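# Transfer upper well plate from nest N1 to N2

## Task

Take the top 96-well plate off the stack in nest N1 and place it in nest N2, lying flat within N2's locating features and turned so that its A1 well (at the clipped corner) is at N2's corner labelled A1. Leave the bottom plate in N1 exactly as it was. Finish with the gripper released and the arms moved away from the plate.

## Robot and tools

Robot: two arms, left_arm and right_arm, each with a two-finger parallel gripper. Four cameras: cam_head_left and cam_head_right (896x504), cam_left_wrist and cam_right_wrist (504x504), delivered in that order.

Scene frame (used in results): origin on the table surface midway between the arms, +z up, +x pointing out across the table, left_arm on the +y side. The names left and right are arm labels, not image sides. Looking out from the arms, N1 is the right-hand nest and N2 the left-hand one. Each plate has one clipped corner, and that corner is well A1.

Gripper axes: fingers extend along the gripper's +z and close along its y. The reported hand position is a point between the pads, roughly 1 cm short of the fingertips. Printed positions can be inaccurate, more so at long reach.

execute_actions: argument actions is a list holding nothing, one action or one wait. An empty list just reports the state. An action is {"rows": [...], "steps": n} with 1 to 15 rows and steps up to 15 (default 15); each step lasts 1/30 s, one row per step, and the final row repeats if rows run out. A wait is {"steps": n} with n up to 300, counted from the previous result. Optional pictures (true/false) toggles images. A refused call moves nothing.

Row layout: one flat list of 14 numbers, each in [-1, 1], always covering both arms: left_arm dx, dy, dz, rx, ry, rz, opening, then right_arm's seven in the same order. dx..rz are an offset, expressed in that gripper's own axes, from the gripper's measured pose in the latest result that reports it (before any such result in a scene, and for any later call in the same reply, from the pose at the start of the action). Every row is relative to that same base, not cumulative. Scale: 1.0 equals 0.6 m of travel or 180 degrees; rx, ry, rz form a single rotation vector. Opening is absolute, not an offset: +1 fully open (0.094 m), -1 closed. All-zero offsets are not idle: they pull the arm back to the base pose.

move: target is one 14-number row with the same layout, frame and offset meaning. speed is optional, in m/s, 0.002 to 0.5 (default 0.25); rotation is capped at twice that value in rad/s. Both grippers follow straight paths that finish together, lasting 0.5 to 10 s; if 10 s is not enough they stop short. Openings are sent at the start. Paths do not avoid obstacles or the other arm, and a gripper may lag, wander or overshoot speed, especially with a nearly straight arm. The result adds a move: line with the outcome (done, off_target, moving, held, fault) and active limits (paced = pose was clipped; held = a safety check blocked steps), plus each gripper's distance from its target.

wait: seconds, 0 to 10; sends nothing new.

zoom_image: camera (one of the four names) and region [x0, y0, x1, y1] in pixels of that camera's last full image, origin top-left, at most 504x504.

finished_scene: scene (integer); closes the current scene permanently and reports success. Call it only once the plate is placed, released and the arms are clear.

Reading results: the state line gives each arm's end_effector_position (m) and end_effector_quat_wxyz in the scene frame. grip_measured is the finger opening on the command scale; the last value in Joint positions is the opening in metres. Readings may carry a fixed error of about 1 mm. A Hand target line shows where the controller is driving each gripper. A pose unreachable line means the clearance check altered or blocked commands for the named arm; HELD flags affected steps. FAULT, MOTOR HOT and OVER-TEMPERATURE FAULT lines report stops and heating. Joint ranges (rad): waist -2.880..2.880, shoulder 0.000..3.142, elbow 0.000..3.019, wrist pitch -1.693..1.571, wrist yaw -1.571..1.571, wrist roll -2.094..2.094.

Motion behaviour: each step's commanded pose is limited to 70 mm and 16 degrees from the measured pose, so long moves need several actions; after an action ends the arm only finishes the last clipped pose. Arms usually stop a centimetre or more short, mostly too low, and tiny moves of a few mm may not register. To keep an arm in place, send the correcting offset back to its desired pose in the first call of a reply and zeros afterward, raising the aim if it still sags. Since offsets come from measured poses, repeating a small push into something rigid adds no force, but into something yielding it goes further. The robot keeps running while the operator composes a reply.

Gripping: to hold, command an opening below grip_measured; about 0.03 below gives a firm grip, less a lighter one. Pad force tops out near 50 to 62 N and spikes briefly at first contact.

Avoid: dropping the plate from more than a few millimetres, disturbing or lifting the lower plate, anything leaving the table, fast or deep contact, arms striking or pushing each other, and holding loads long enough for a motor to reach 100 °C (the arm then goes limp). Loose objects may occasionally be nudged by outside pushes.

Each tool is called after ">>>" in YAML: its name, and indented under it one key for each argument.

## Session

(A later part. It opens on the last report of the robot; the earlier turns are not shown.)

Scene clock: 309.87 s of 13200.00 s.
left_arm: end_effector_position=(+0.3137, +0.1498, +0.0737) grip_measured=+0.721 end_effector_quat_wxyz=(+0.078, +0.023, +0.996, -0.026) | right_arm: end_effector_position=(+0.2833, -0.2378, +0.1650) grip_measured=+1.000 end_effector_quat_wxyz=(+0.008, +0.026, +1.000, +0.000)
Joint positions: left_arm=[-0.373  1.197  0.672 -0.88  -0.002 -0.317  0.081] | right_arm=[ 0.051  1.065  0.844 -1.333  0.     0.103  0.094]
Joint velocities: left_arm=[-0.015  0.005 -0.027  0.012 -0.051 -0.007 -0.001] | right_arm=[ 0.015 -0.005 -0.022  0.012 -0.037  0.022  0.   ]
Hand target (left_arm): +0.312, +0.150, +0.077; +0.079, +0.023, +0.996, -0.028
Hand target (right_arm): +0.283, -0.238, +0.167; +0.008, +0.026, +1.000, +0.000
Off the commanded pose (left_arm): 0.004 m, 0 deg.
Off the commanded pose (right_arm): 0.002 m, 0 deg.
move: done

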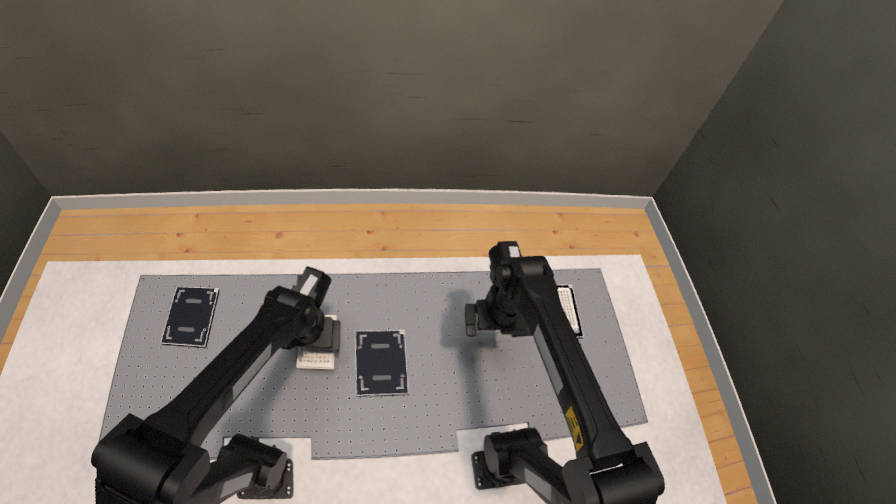

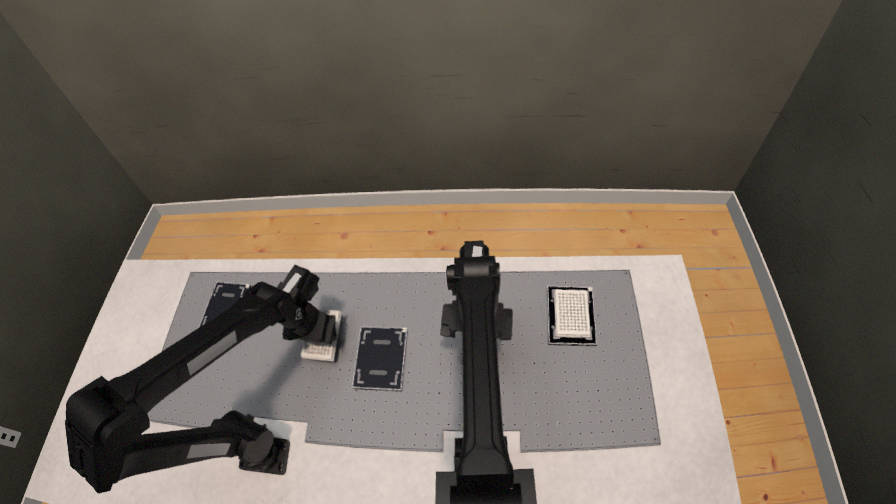

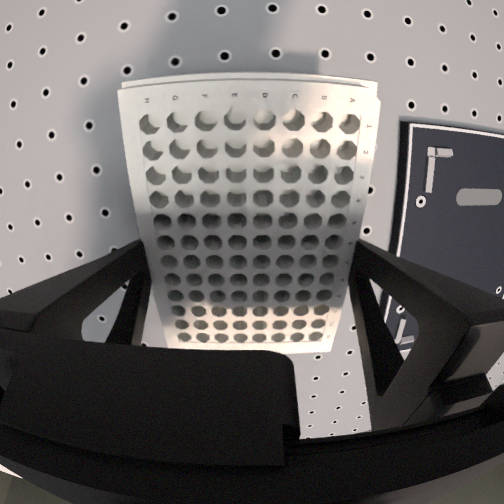

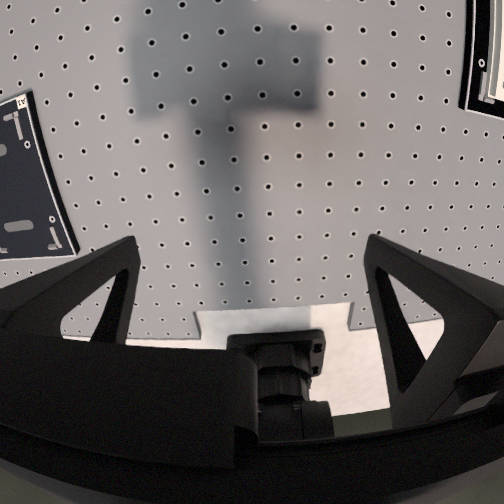

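>>> move:
  target: [-0.144,0.5893,-0.0926,-0.0204,0.042,0,0.70,0,0,-0.003,0,0,0,1]
  speed: 0.22

Scene clock: 322.07 s of 13200.00 s.
left_arm: end_effector_position=(+0.3974, +0.4904, +0.1193) grip_measured=+0.721 end_effector_quat_wxyz=(+0.009, +0.017, +1.000, +0.002) | right_arm: end_effector_position=(+0.2833, -0.2378, +0.1650) grip_measured=+1.000 end_effector_quat_wxyz=(+0.008, +0.026, +1.000, +0.000)
Joint positions: left_arm=[ 0.533  1.56   1.172 -1.165  0.007  0.577  0.081] | right_arm=[ 0.051  1.065  0.844 -1.333  0.     0.103  0.094]
Joint velocities: left_arm=[-0.015 -0.024 -0.027 -0.007 -0.037 -0.007 -0.   ] | right_arm=[-0.005  0.005 -0.007 -0.007 -0.081  0.037  0.   ]
Hand target (left_arm): +0.409, +0.499, +0.125; +0.012, +0.022, +1.000, +0.005
Hand target (right_arm): +0.283, -0.238, +0.167; +0.008, +0.026, +1.000, +0.000
Off the commanded pose (left_arm): 0.017 m, 1 deg.
Off the commanded pose (right_arm): 0.002 m, 0 deg.
After step 90, 7.03 s passed at rest.
move: off_target (left_arm)

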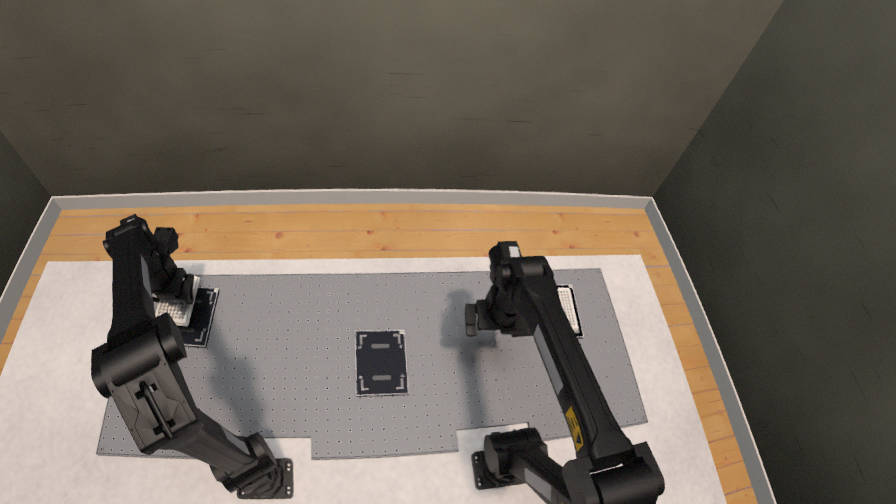

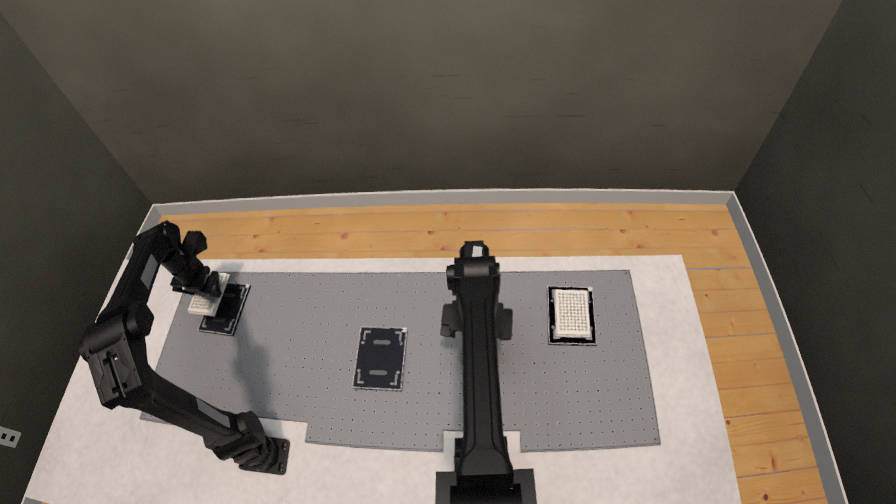

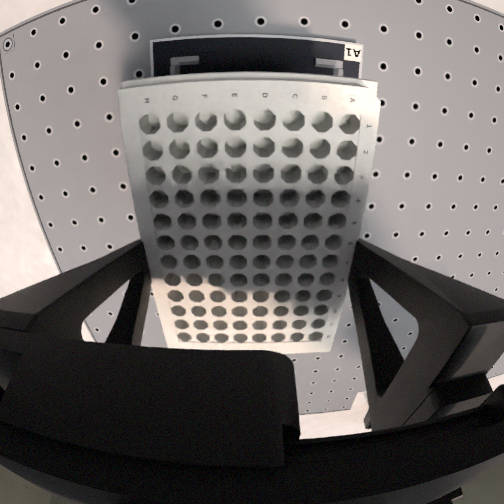

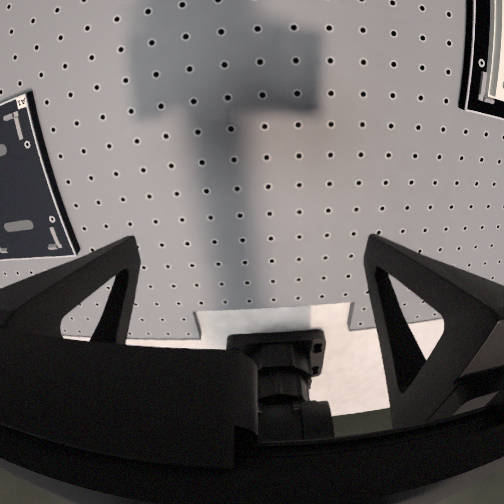

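>>> move:
  target: [-0.0017,-0.015,0.107,0.004,0.0045,0.010,0.70,0,0,-0.003,0,0,0,1]
  speed: 0.08

>>> zoom_image:
  camera: "cam_left_wrist"
  region: [90,0,420,140]

Scene clock: 336.30 s of 13200.00 s.
left_arm: end_effector_position=(+0.3965, +0.4877, +0.0670) grip_measured=+0.721 end_effector_quat_wxyz=(+0.008, +0.021, +1.000, +0.001) | right_arm: end_effector_position=(+0.2833, -0.2378, +0.1650) grip_measured=+1.000 end_effector_quat_wxyz=(+0.008, +0.026, +1.000, +0.000)
Joint positions: left_arm=[ 0.529  1.619  1.09  -1.027  0.007  0.581  0.081] | right_arm=[ 0.051  1.065  0.844 -1.333  0.     0.103  0.094]
Joint velocities: left_arm=[-0.005 -0.015 -0.017 -0.002 -0.051  0.022 -0.002] | right_arm=[-0.015  0.005 -0.012 -0.002 -0.007 -0.066  0.   ]
Hand target (left_arm): +0.400, +0.482, +0.056; +0.002, +0.033, +0.999, -0.004
Hand target (right_arm): +0.283, -0.238, +0.167; +0.008, +0.026, +1.000, +0.000
Off the commanded pose (left_arm): 0.014 m, 2 deg.
Off the commanded pose (right_arm): 0.002 m, 0 deg.
After step 90, 10.07 s passed at rest.
move: off_target (left_arm)

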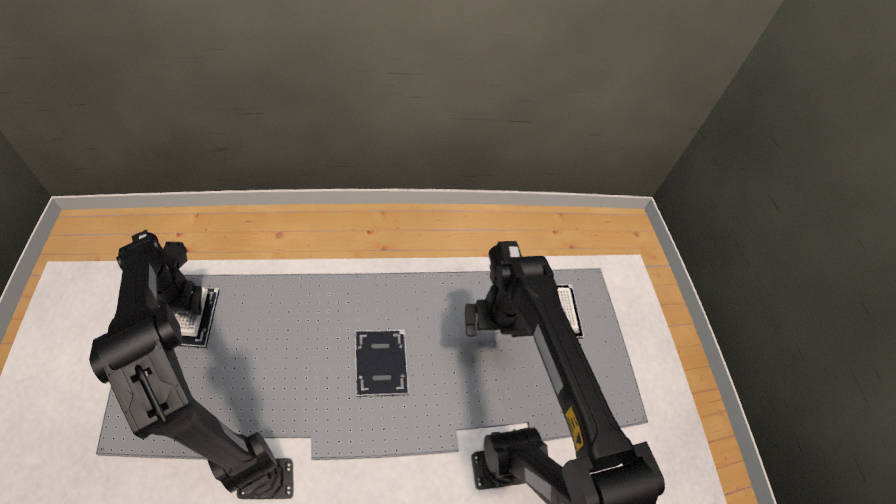

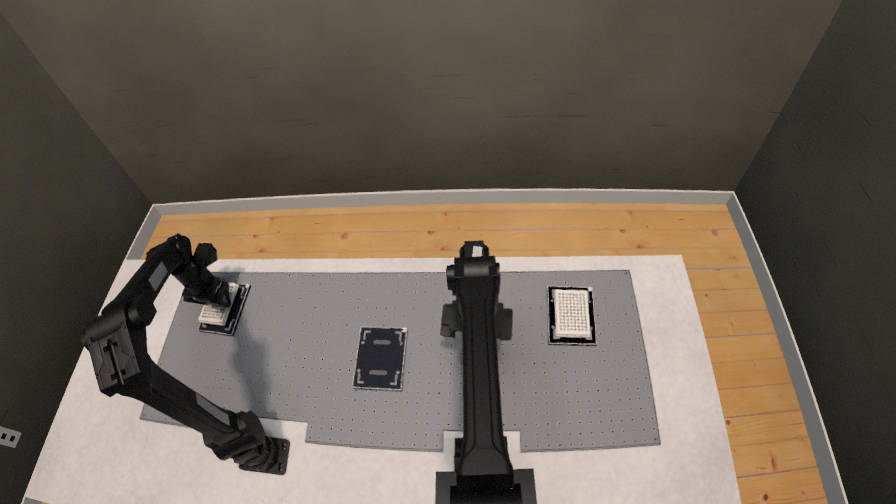

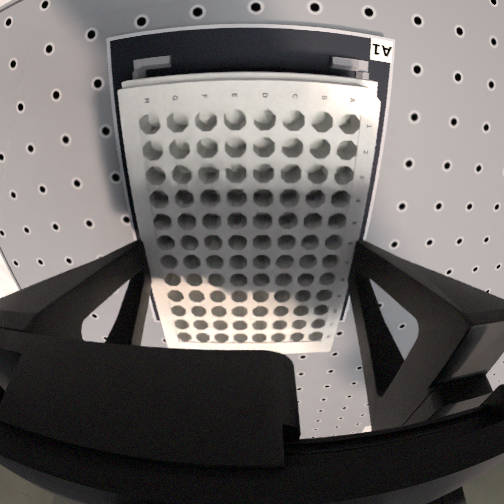

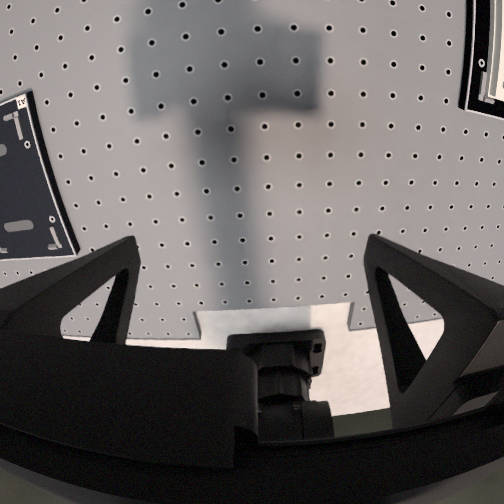

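Region (90, 0, 420, 140) of cam_left_wrist's 504x504 image, scaled by 1.527, with more detail than that image has; it fills the top 214 rows of this view, and the rest is white.

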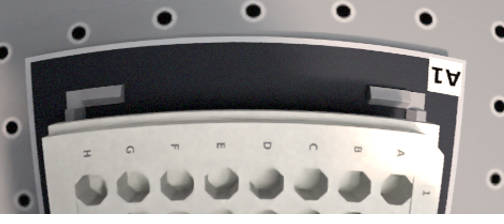

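>>> move:
  target: [-0.0068,-0.0105,0.0367,0.003,0.004,0.009,0.70,0,0,-0.003,0,0,0,1]
  speed: 0.04

>>> zoom_image:
  camera: "cam_left_wrist"
  region: [70,0,440,250]

Scene clock: 348.73 s of 13200.00 s.
left_arm: end_effector_position=(+0.3987, +0.4881, +0.0596) grip_measured=+0.721 end_effector_quat_wxyz=(+0.011, +0.023, +1.000, +0.003) | right_arm: end_effector_position=(+0.2833, -0.2378, +0.1650) grip_measured=+1.000 end_effector_quat_wxyz=(+0.008, +0.026, +1.000, +0.000)
Joint positions: left_arm=[ 0.527  1.63   1.081 -0.999  0.007  0.582  0.081] | right_arm=[ 0.051  1.065  0.844 -1.333  0.     0.103  0.094]
Joint velocities: left_arm=[ 0.005 -0.005 -0.007 -0.007  0.037 -0.007  0.001] | right_arm=[-0.005 -0.005 -0.007 -0.002  0.051  0.081  0.   ]
Hand target (left_arm): +0.400, +0.481, +0.045; +0.002, +0.035, +0.999, -0.003
Hand target (right_arm): +0.283, -0.238, +0.167; +0.008, +0.026, +1.000, +0.000
Off the commanded pose (left_arm): 0.016 m, 2 deg.
Off the commanded pose (right_arm): 0.002 m, 0 deg.
After step 90, 8.50 s passed at rest.
move: off_target (left_arm)

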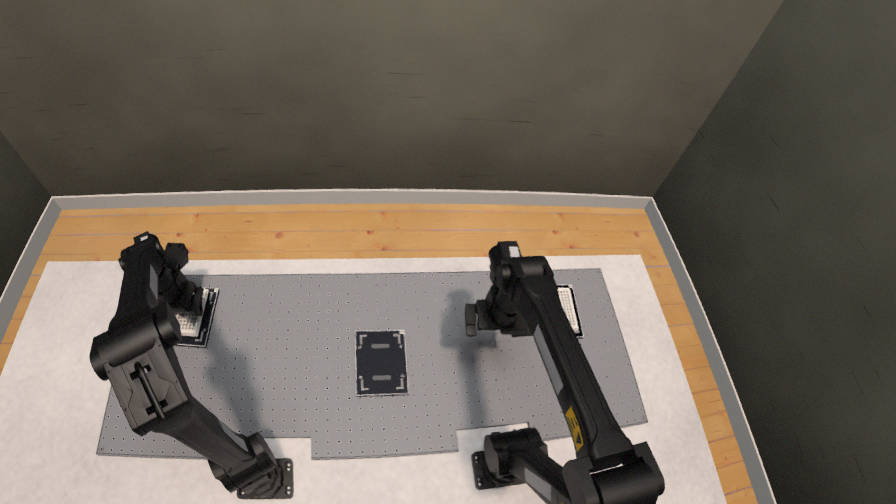

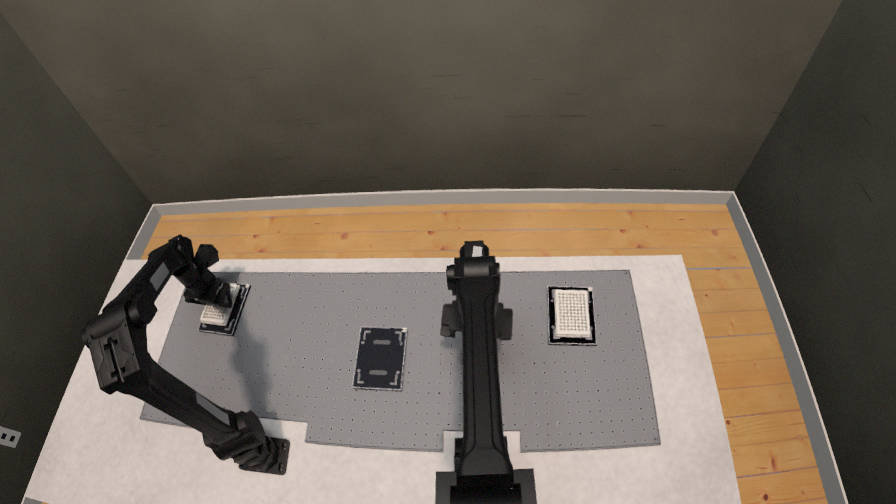

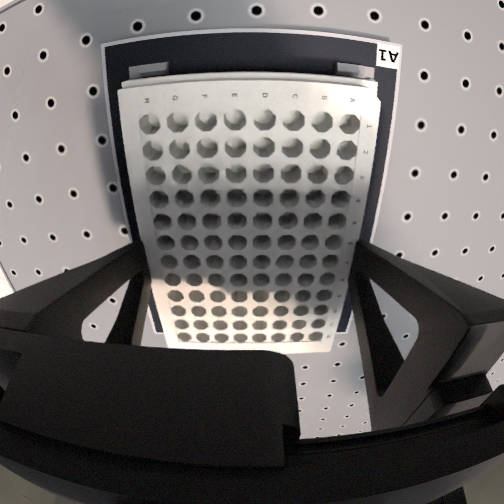

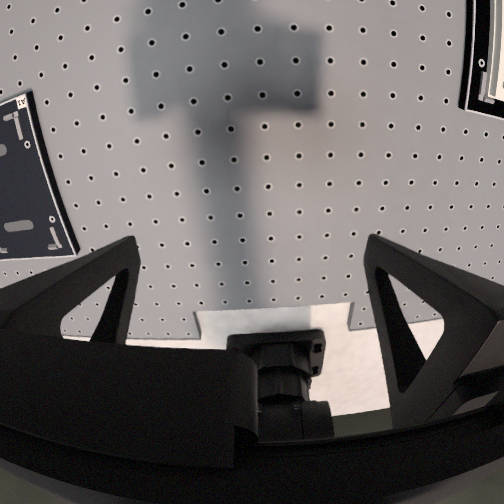

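Region (70, 0, 440, 250) of cam_left_wrist's 504x504 image, scaled by 1.362, with more detail than that image has; it fills the top 341 rows of this view, and the rest is white.

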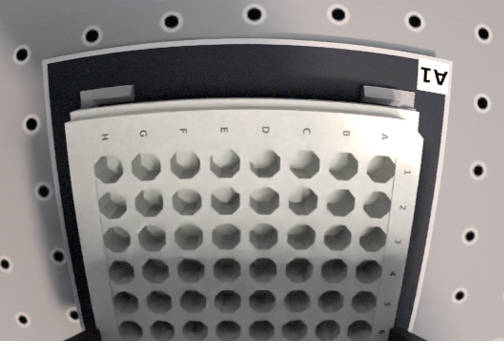

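>>> move:
  target: [0.0052,-0.0035,0.035,0.0045,0.0065,0,0.70,0,0,-0.003,0,0,0,1]
  speed: 0.04

>>> zoom_image:
  camera: "cam_left_wrist"
  region: [70,0,440,250]

Scene clock: 363.53 s of 13200.00 s.
left_arm: end_effector_position=(+0.3978, +0.4875, +0.0535) grip_measured=+0.721 end_effector_quat_wxyz=(+0.011, +0.023, +1.000, +0.003) | right_arm: end_effector_position=(+0.2833, -0.2378, +0.1650) grip_measured=+1.000 end_effector_quat_wxyz=(+0.008, +0.026, +1.000, +0.000)
Joint positions: left_arm=[ 0.527  1.637  1.071 -0.983  0.007  0.583  0.081] | right_arm=[ 0.051  1.065  0.844 -1.333  0.     0.103  0.094]
Joint velocities: left_arm=[ 0.005  0.005 -0.012 -0.002 -0.037  0.081  0.   ] | right_arm=[-0.005 -0.015  0.017 -0.017  0.037 -0.022  0.   ]
Hand target (left_arm): +0.396, +0.486, +0.039; +0.001, +0.023, +1.000, -0.004
Hand target (right_arm): +0.283, -0.238, +0.167; +0.008, +0.026, +1.000, +0.000
Off the commanded pose (left_arm): 0.015 m, 1 deg.
Off the commanded pose (right_arm): 0.002 m, 0 deg.
After step 90, 10.93 s passed at rest.
move: off_target (left_arm)

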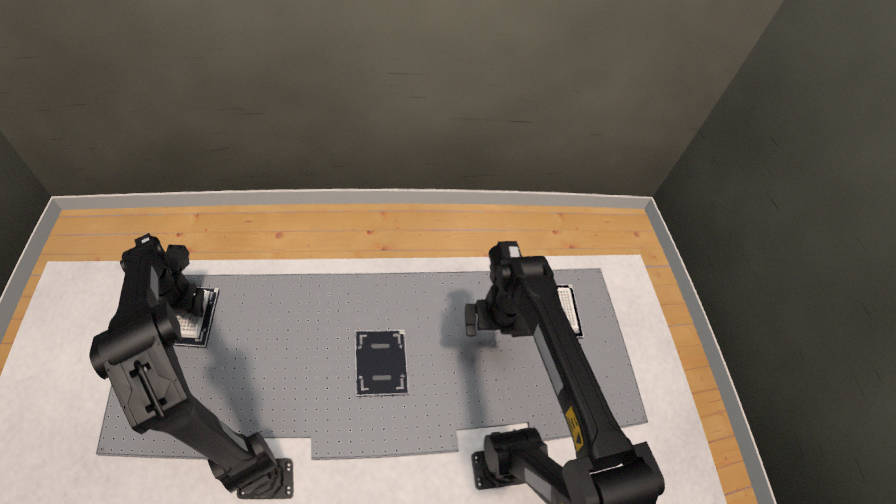

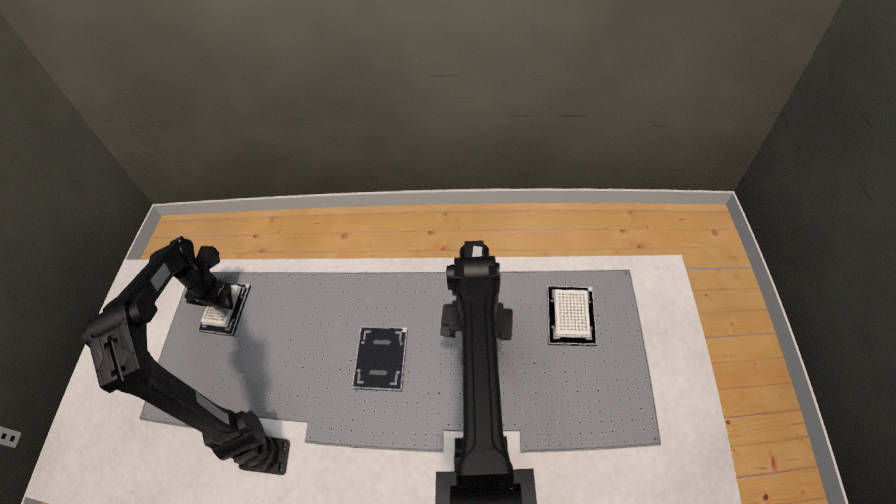

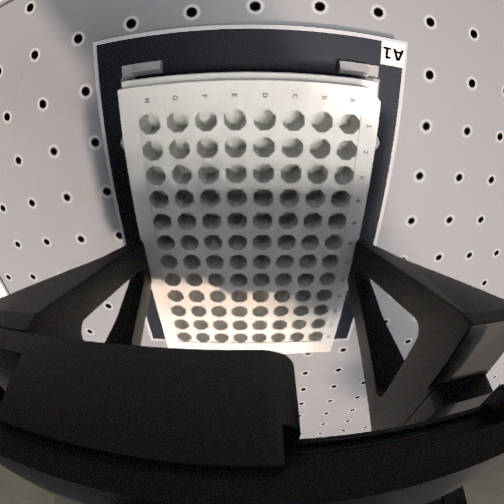

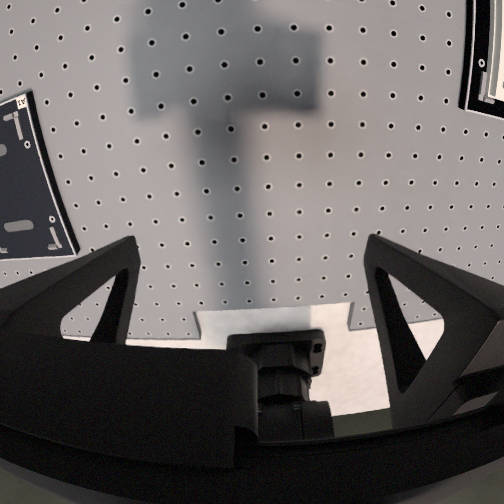

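Region (70, 0, 440, 250) of cam_left_wrist's 504x504 image, scaled by 1.362, with more detail than that image has; it fills the top 341 rows of this view, and the rest is white.

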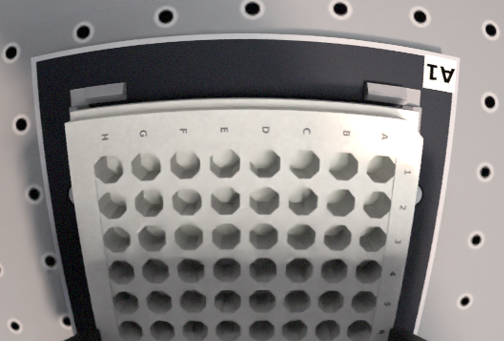

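>>> move:
  target: [0.0046,-0.003,0.035,0.0048,0.007,0,0.70,0,0,-0.003,0,0,0,1]
  speed: 0.03

>>> zoom_image:
  camera: "cam_left_wrist"
  region: [70,0,440,250]

Scene clock: 373.33 s of 13200.00 s.
left_arm: end_effector_position=(+0.3975, +0.4873, +0.0471) grip_measured=+0.721 end_effector_quat_wxyz=(+0.010, +0.023, +1.000, +0.002) | right_arm: end_effector_position=(+0.2833, -0.2378, +0.1650) grip_measured=+1.000 end_effector_quat_wxyz=(+0.008, +0.026, +1.000, +0.000)
Joint positions: left_arm=[ 0.527  1.647  1.065 -0.97   0.007  0.583  0.081] | right_arm=[ 0.051  1.065  0.844 -1.333  0.     0.103  0.094]
Joint velocities: left_arm=[ 0.015  0.015 -0.017 -0.012  0.007 -0.051  0.   ] | right_arm=[-0.005 -0.005 -0.017 -0.007 -0.007 -0.037  0.   ]
Hand target (left_arm): +0.395, +0.486, +0.033; -0.000, +0.023, +1.000, -0.004
Hand target (right_arm): +0.283, -0.238, +0.167; +0.008, +0.026, +1.000, +0.000
Off the commanded pose (left_arm): 0.015 m, 1 deg.
Off the commanded pose (right_arm): 0.002 m, 0 deg.
After step 90, 5.73 s passed at rest.
move: off_target (left_arm)

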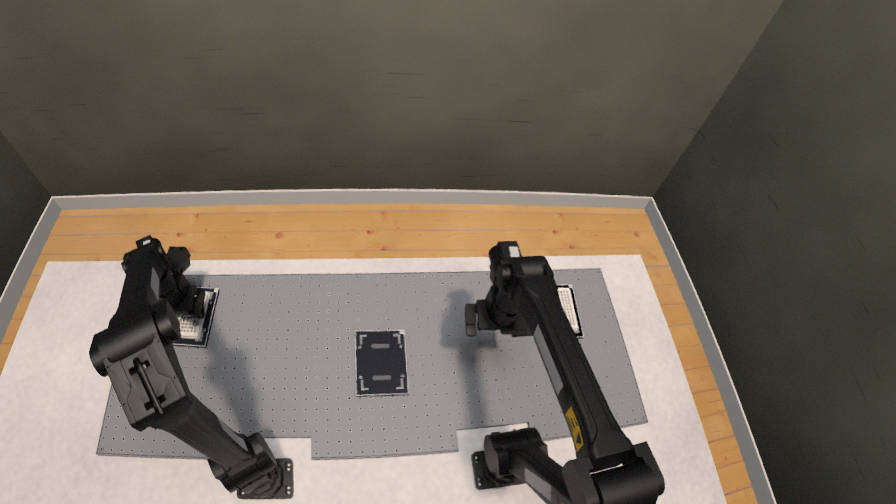

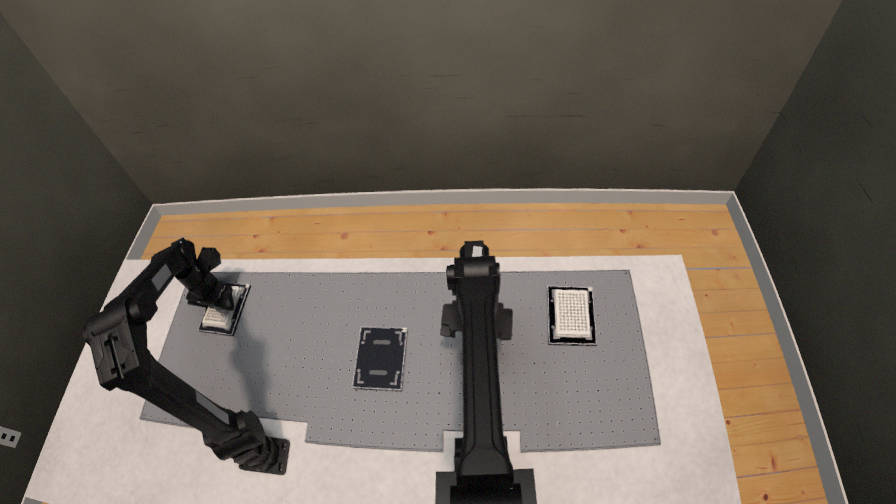

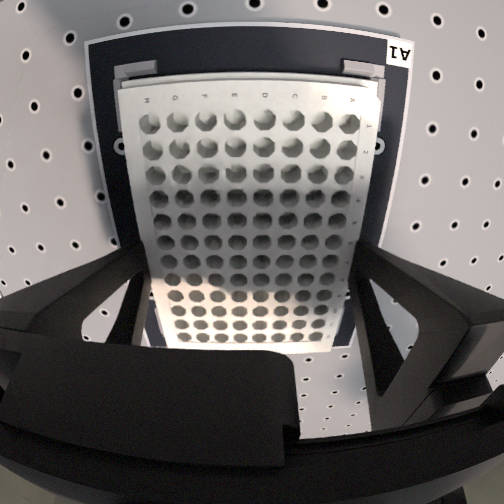

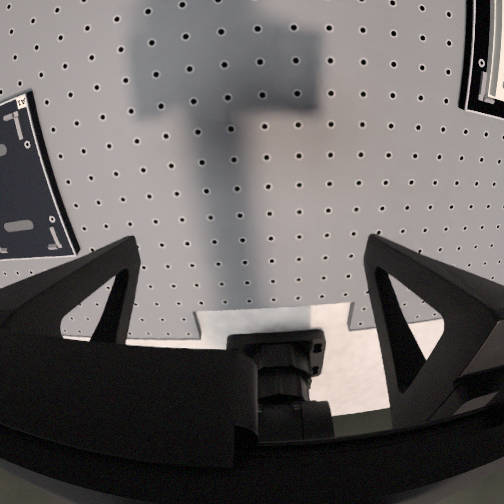

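Region (70, 0, 440, 250) of cam_left_wrist's 504x504 image, scaled by 1.362, with more detail than that image has; it fills the top 341 rows of this view, and the rest is white.

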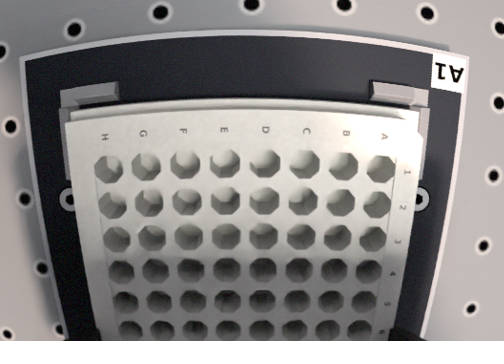

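Symmetric. Final descent.

>>> move:
  target: [0.004,-0.0026,0.032,0.0042,0.0064,0,0.70,0,0,-0.003,0,0,0,1]
  speed: 0.025

Scene clock: 377.63 s of 13200.00 s.
left_arm: end_effector_position=(+0.3981, +0.4877, +0.0449) grip_measured=+0.721 end_effector_quat_wxyz=(+0.011, +0.023, +1.000, +0.003) | right_arm: end_effector_position=(+0.2833, -0.2378, +0.1650) grip_measured=+1.000 end_effector_quat_wxyz=(+0.008, +0.026, +1.000, +0.000)
Joint positions: left_arm=[ 0.527  1.65   1.061 -0.96   0.007  0.583  0.081] | right_arm=[ 0.051  1.065  0.844 -1.333  0.     0.103  0.094]
Joint velocities: left_arm=[-0.015 -0.024  0.012  0.012 -0.022  0.051 -0.001] | right_arm=[-0.005  0.005 -0.007 -0.012  0.022  0.051  0.   ]
Hand target (left_arm): +0.395, +0.486, +0.028; -0.000, +0.023, +1.000, -0.004
Hand target (right_arm): +0.283, -0.238, +0.167; +0.008, +0.026, +1.000, +0.000
Off the commanded pose (left_arm): 0.017 m, 2 deg.
Off the commanded pose (right_arm): 0.002 m, 0 deg.
After step 90, 0.23 s passed at rest.
move: off_target (left_arm)

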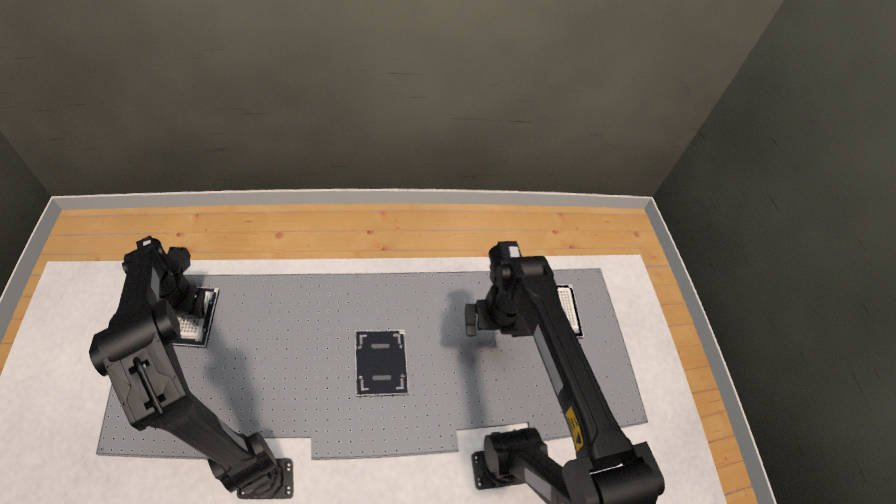

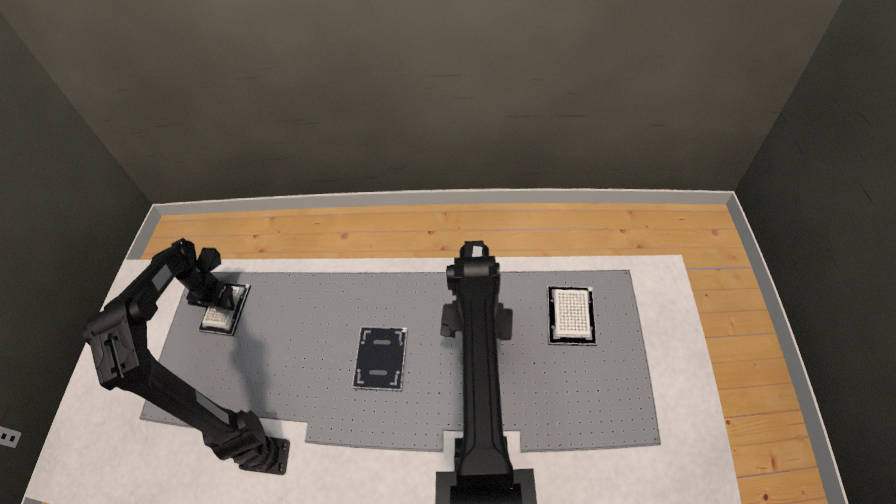

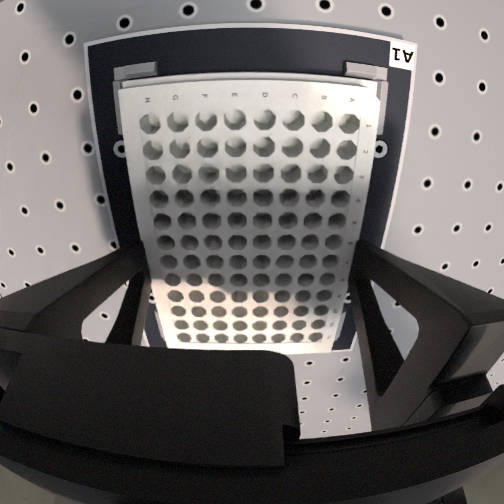

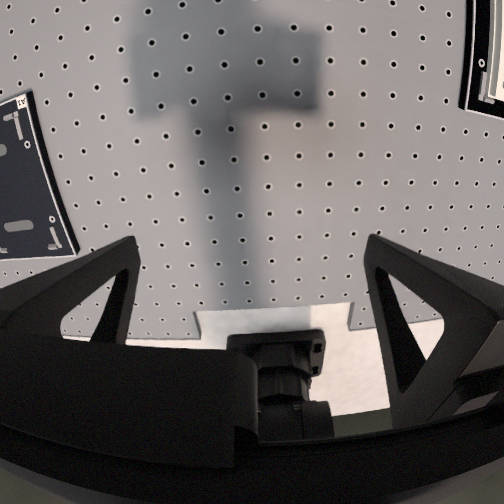

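>>> execute_actions:
  actions:
    - {"rows":[[0.002,-0.001,0.012,0.002,0.003,0,0.705,0,0,-0.003,0,0,0,1],[0.002,-0.001,0.012,0.002,0.003,0,0.715,0,0,-0.003,0,0,0,1],[0.002,-0.001,0.012,0.002,0.003,0,0.725,0,0,-0.003,0,0,0,1],[0.002,-0.001,0.012,0.002,0.003,0,0.735,0,0,-0.003,0,0,0,1],[0.002,-0.001,0.012,0.002,0.003,0,0.745,0,0,-0.003,0,0,0,1],[0.002,-0.001,0.012,0.002,0.003,0,0.755,0,0,-0.003,0,0,0,1],[0.002,-0.001,0.012,0.002,0.003,0,0.77,0,0,-0.003,0,0,0,1],[0.002,-0.001,0.012,0.002,0.003,0,0.8,0,0,-0.003,0,0,0,1],[0.002,-0.001,0.012,0.002,0.003,0,0.86,0,0,-0.003,0,0,0,1],[0.002,-0.001,0.012,0.002,0.003,0,0.93,0,0,-0.003,0,0,0,1],[0.002,-0.001,0.012,0.002,0.003,0,1,0,0,-0.003,0,0,0,1]],"steps":13}

>>> move:
  target: [-0.011,0.007,-0.11,-0.0259,-0.0401,0,1,0,0,-0.003,0,0,0,1]
  speed: 0.12

>>> zoom_image:
  camera: "cam_left_wrist"
  region: [130,40,420,330]

Scene clock: 394.43 s of 13200.00 s.
left_arm: end_effector_position=(+0.3981, +0.4877, +0.0449) grip_measured=+1.000 end_effector_quat_wxyz=(+0.011, +0.023, +1.000, +0.003) | right_arm: end_effector_position=(+0.2833, -0.2378, +0.1650) grip_measured=+1.000 end_effector_quat_wxyz=(+0.008, +0.026, +1.000, +0.000)
Joint positions: left_arm=[ 0.527  1.65   1.061 -0.96   0.007  0.583  0.094] | right_arm=[ 0.051  1.065  0.844 -1.333  0.     0.103  0.094]
Joint velocities: left_arm=[-0.015 -0.005  0.007 -0.007  0.037  0.037  0.   ] | right_arm=[-0.005  0.015 -0.002 -0.007 -0.022 -0.022  0.   ]
Hand target (left_arm): +0.397, +0.487, +0.038; +0.007, +0.023, +1.000, +0.000
Hand target (right_arm): +0.283, -0.238, +0.167; +0.008, +0.026, +1.000, +0.000
Off the commanded pose (left_arm): 0.007 m, 1 deg.
Off the commanded pose (right_arm): 0.002 m, 0 deg.
Steps of this call (steps 1 to 90: nothing new was sent; then 13.37 s passed at rest; steps 91 to 103: all 13 steps of this action). Readings (end_effector_position):
91: left_arm (+0.3981, +0.4877, +0.0449) | right_arm (+0.2833, -0.2378, +0.1650)
92: left_arm (+0.3981, +0.4877, +0.0449) | right_arm (+0.2833, -0.2378, +0.1650)
94: left_arm (+0.3981, +0.4877, +0.0449) | right_arm (+0.2833, -0.2378, +0.1650)
98: left_arm (+0.3981, +0.4877, +0.0449) | right_arm (+0.2833, -0.2378, +0.1650)
103: the state above

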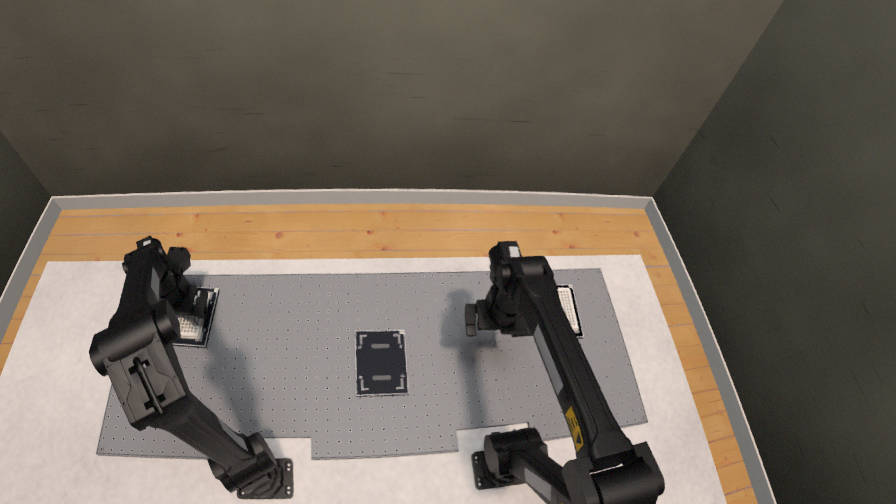

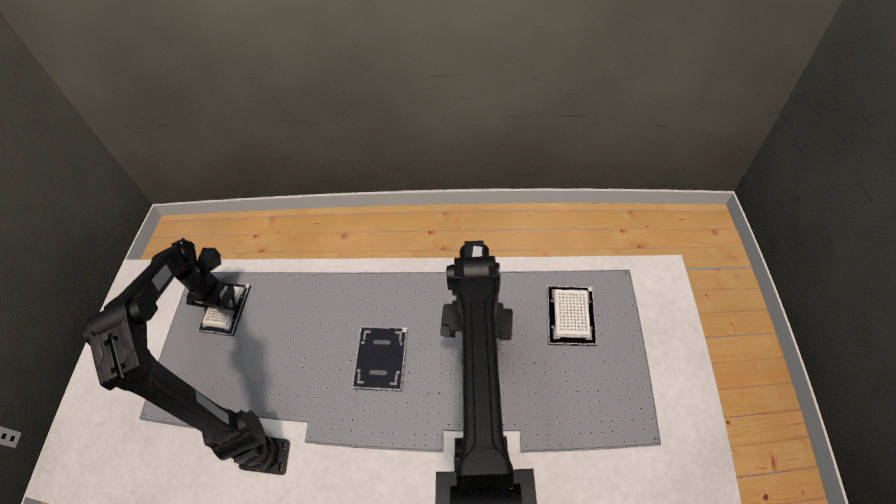

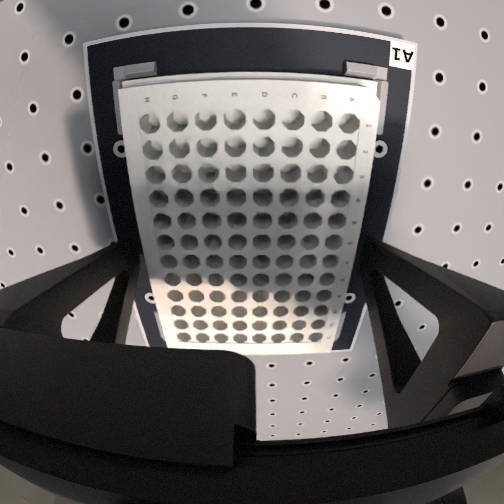

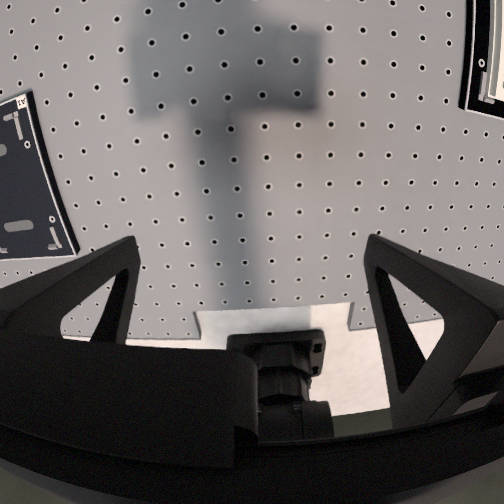

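Scene clock: 395.67 s of 13200.00 s.
left_arm: end_effector_position=(+0.4050, +0.4918, +0.1094) grip_measured=+1.000 end_effector_quat_wxyz=(+0.076, +0.023, +0.996, +0.043) | right_arm: end_effector_position=(+0.2833, -0.2378, +0.1650) grip_measured=+1.000 end_effector_quat_wxyz=(+0.008, +0.026, +1.000, +0.000)
Joint positions: left_arm=[ 0.527  1.498  1.061 -0.96   0.007  0.583  0.094] | right_arm=[ 0.051  1.065  0.844 -1.333  0.     0.103  0.094]
Joint velocities: left_arm=[ 0.005 -0.015  0.027 -0.017  0.066  0.022  0.   ] | right_arm=[-0.005 -0.024 -0.002 -0.012  0.051  0.022  0.   ]
Hand target (left_arm): +0.403, +0.491, +0.111; +0.076, +0.022, +0.996, +0.042
Hand target (right_arm): +0.283, -0.238, +0.167; +0.008, +0.026, +1.000, +0.000
Off the commanded pose (left_arm): 0.002 m, 0 deg.
Off the commanded pose (right_arm): 0.002 m, 0 deg.
move: done

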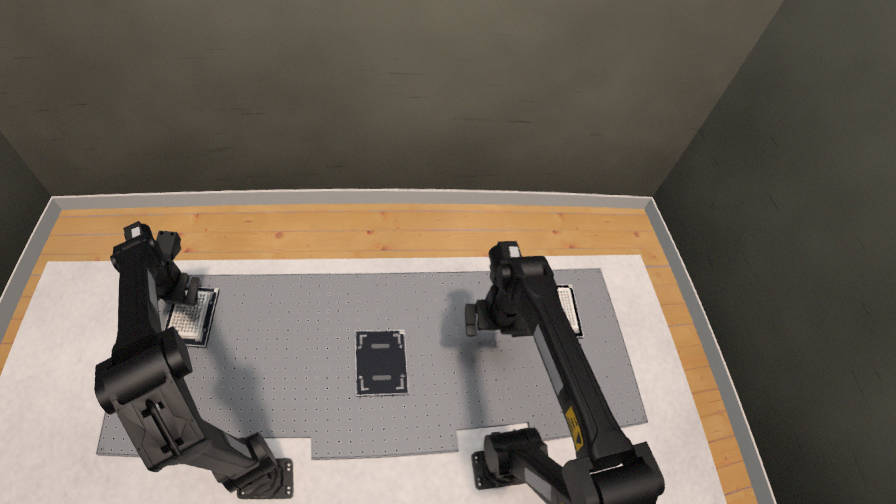

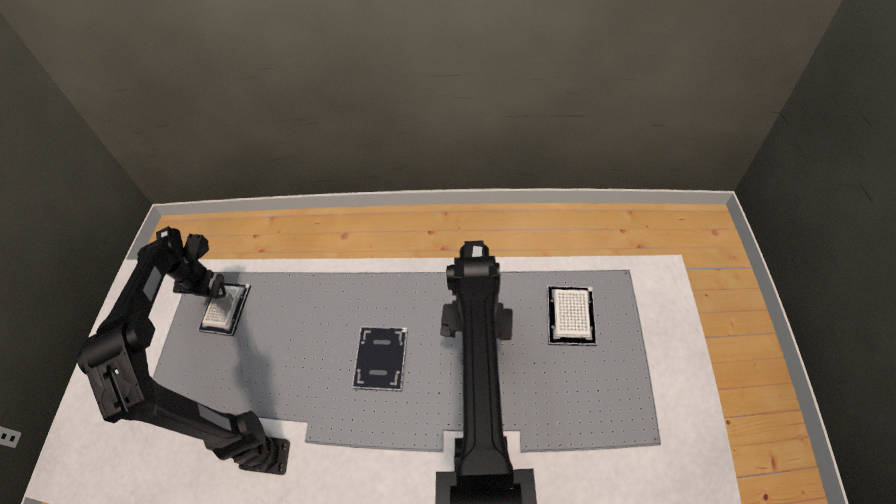

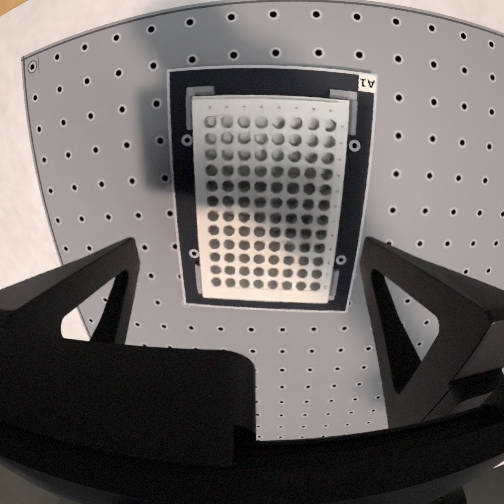

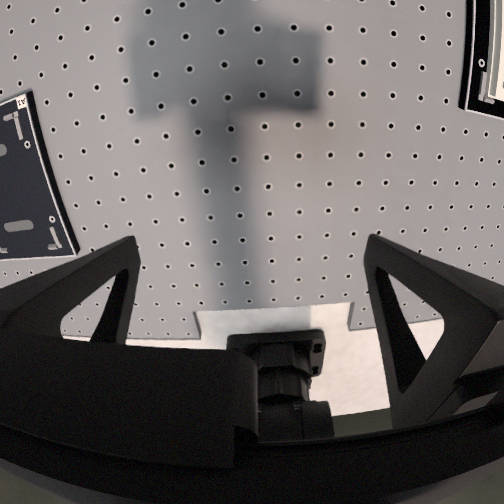

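Region (130, 40, 420, 330) of cam_left_wrist's 504x504 image, scaled by 1.738, with more detail than that image has.

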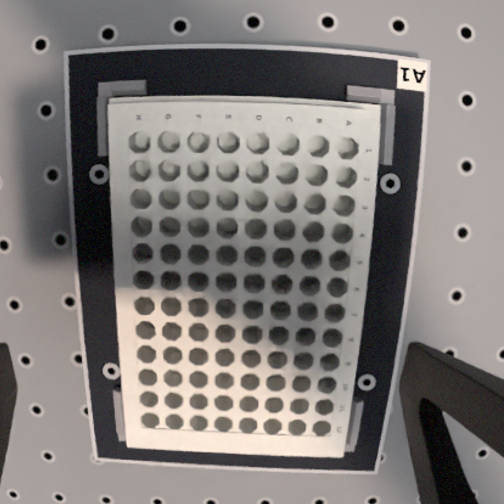

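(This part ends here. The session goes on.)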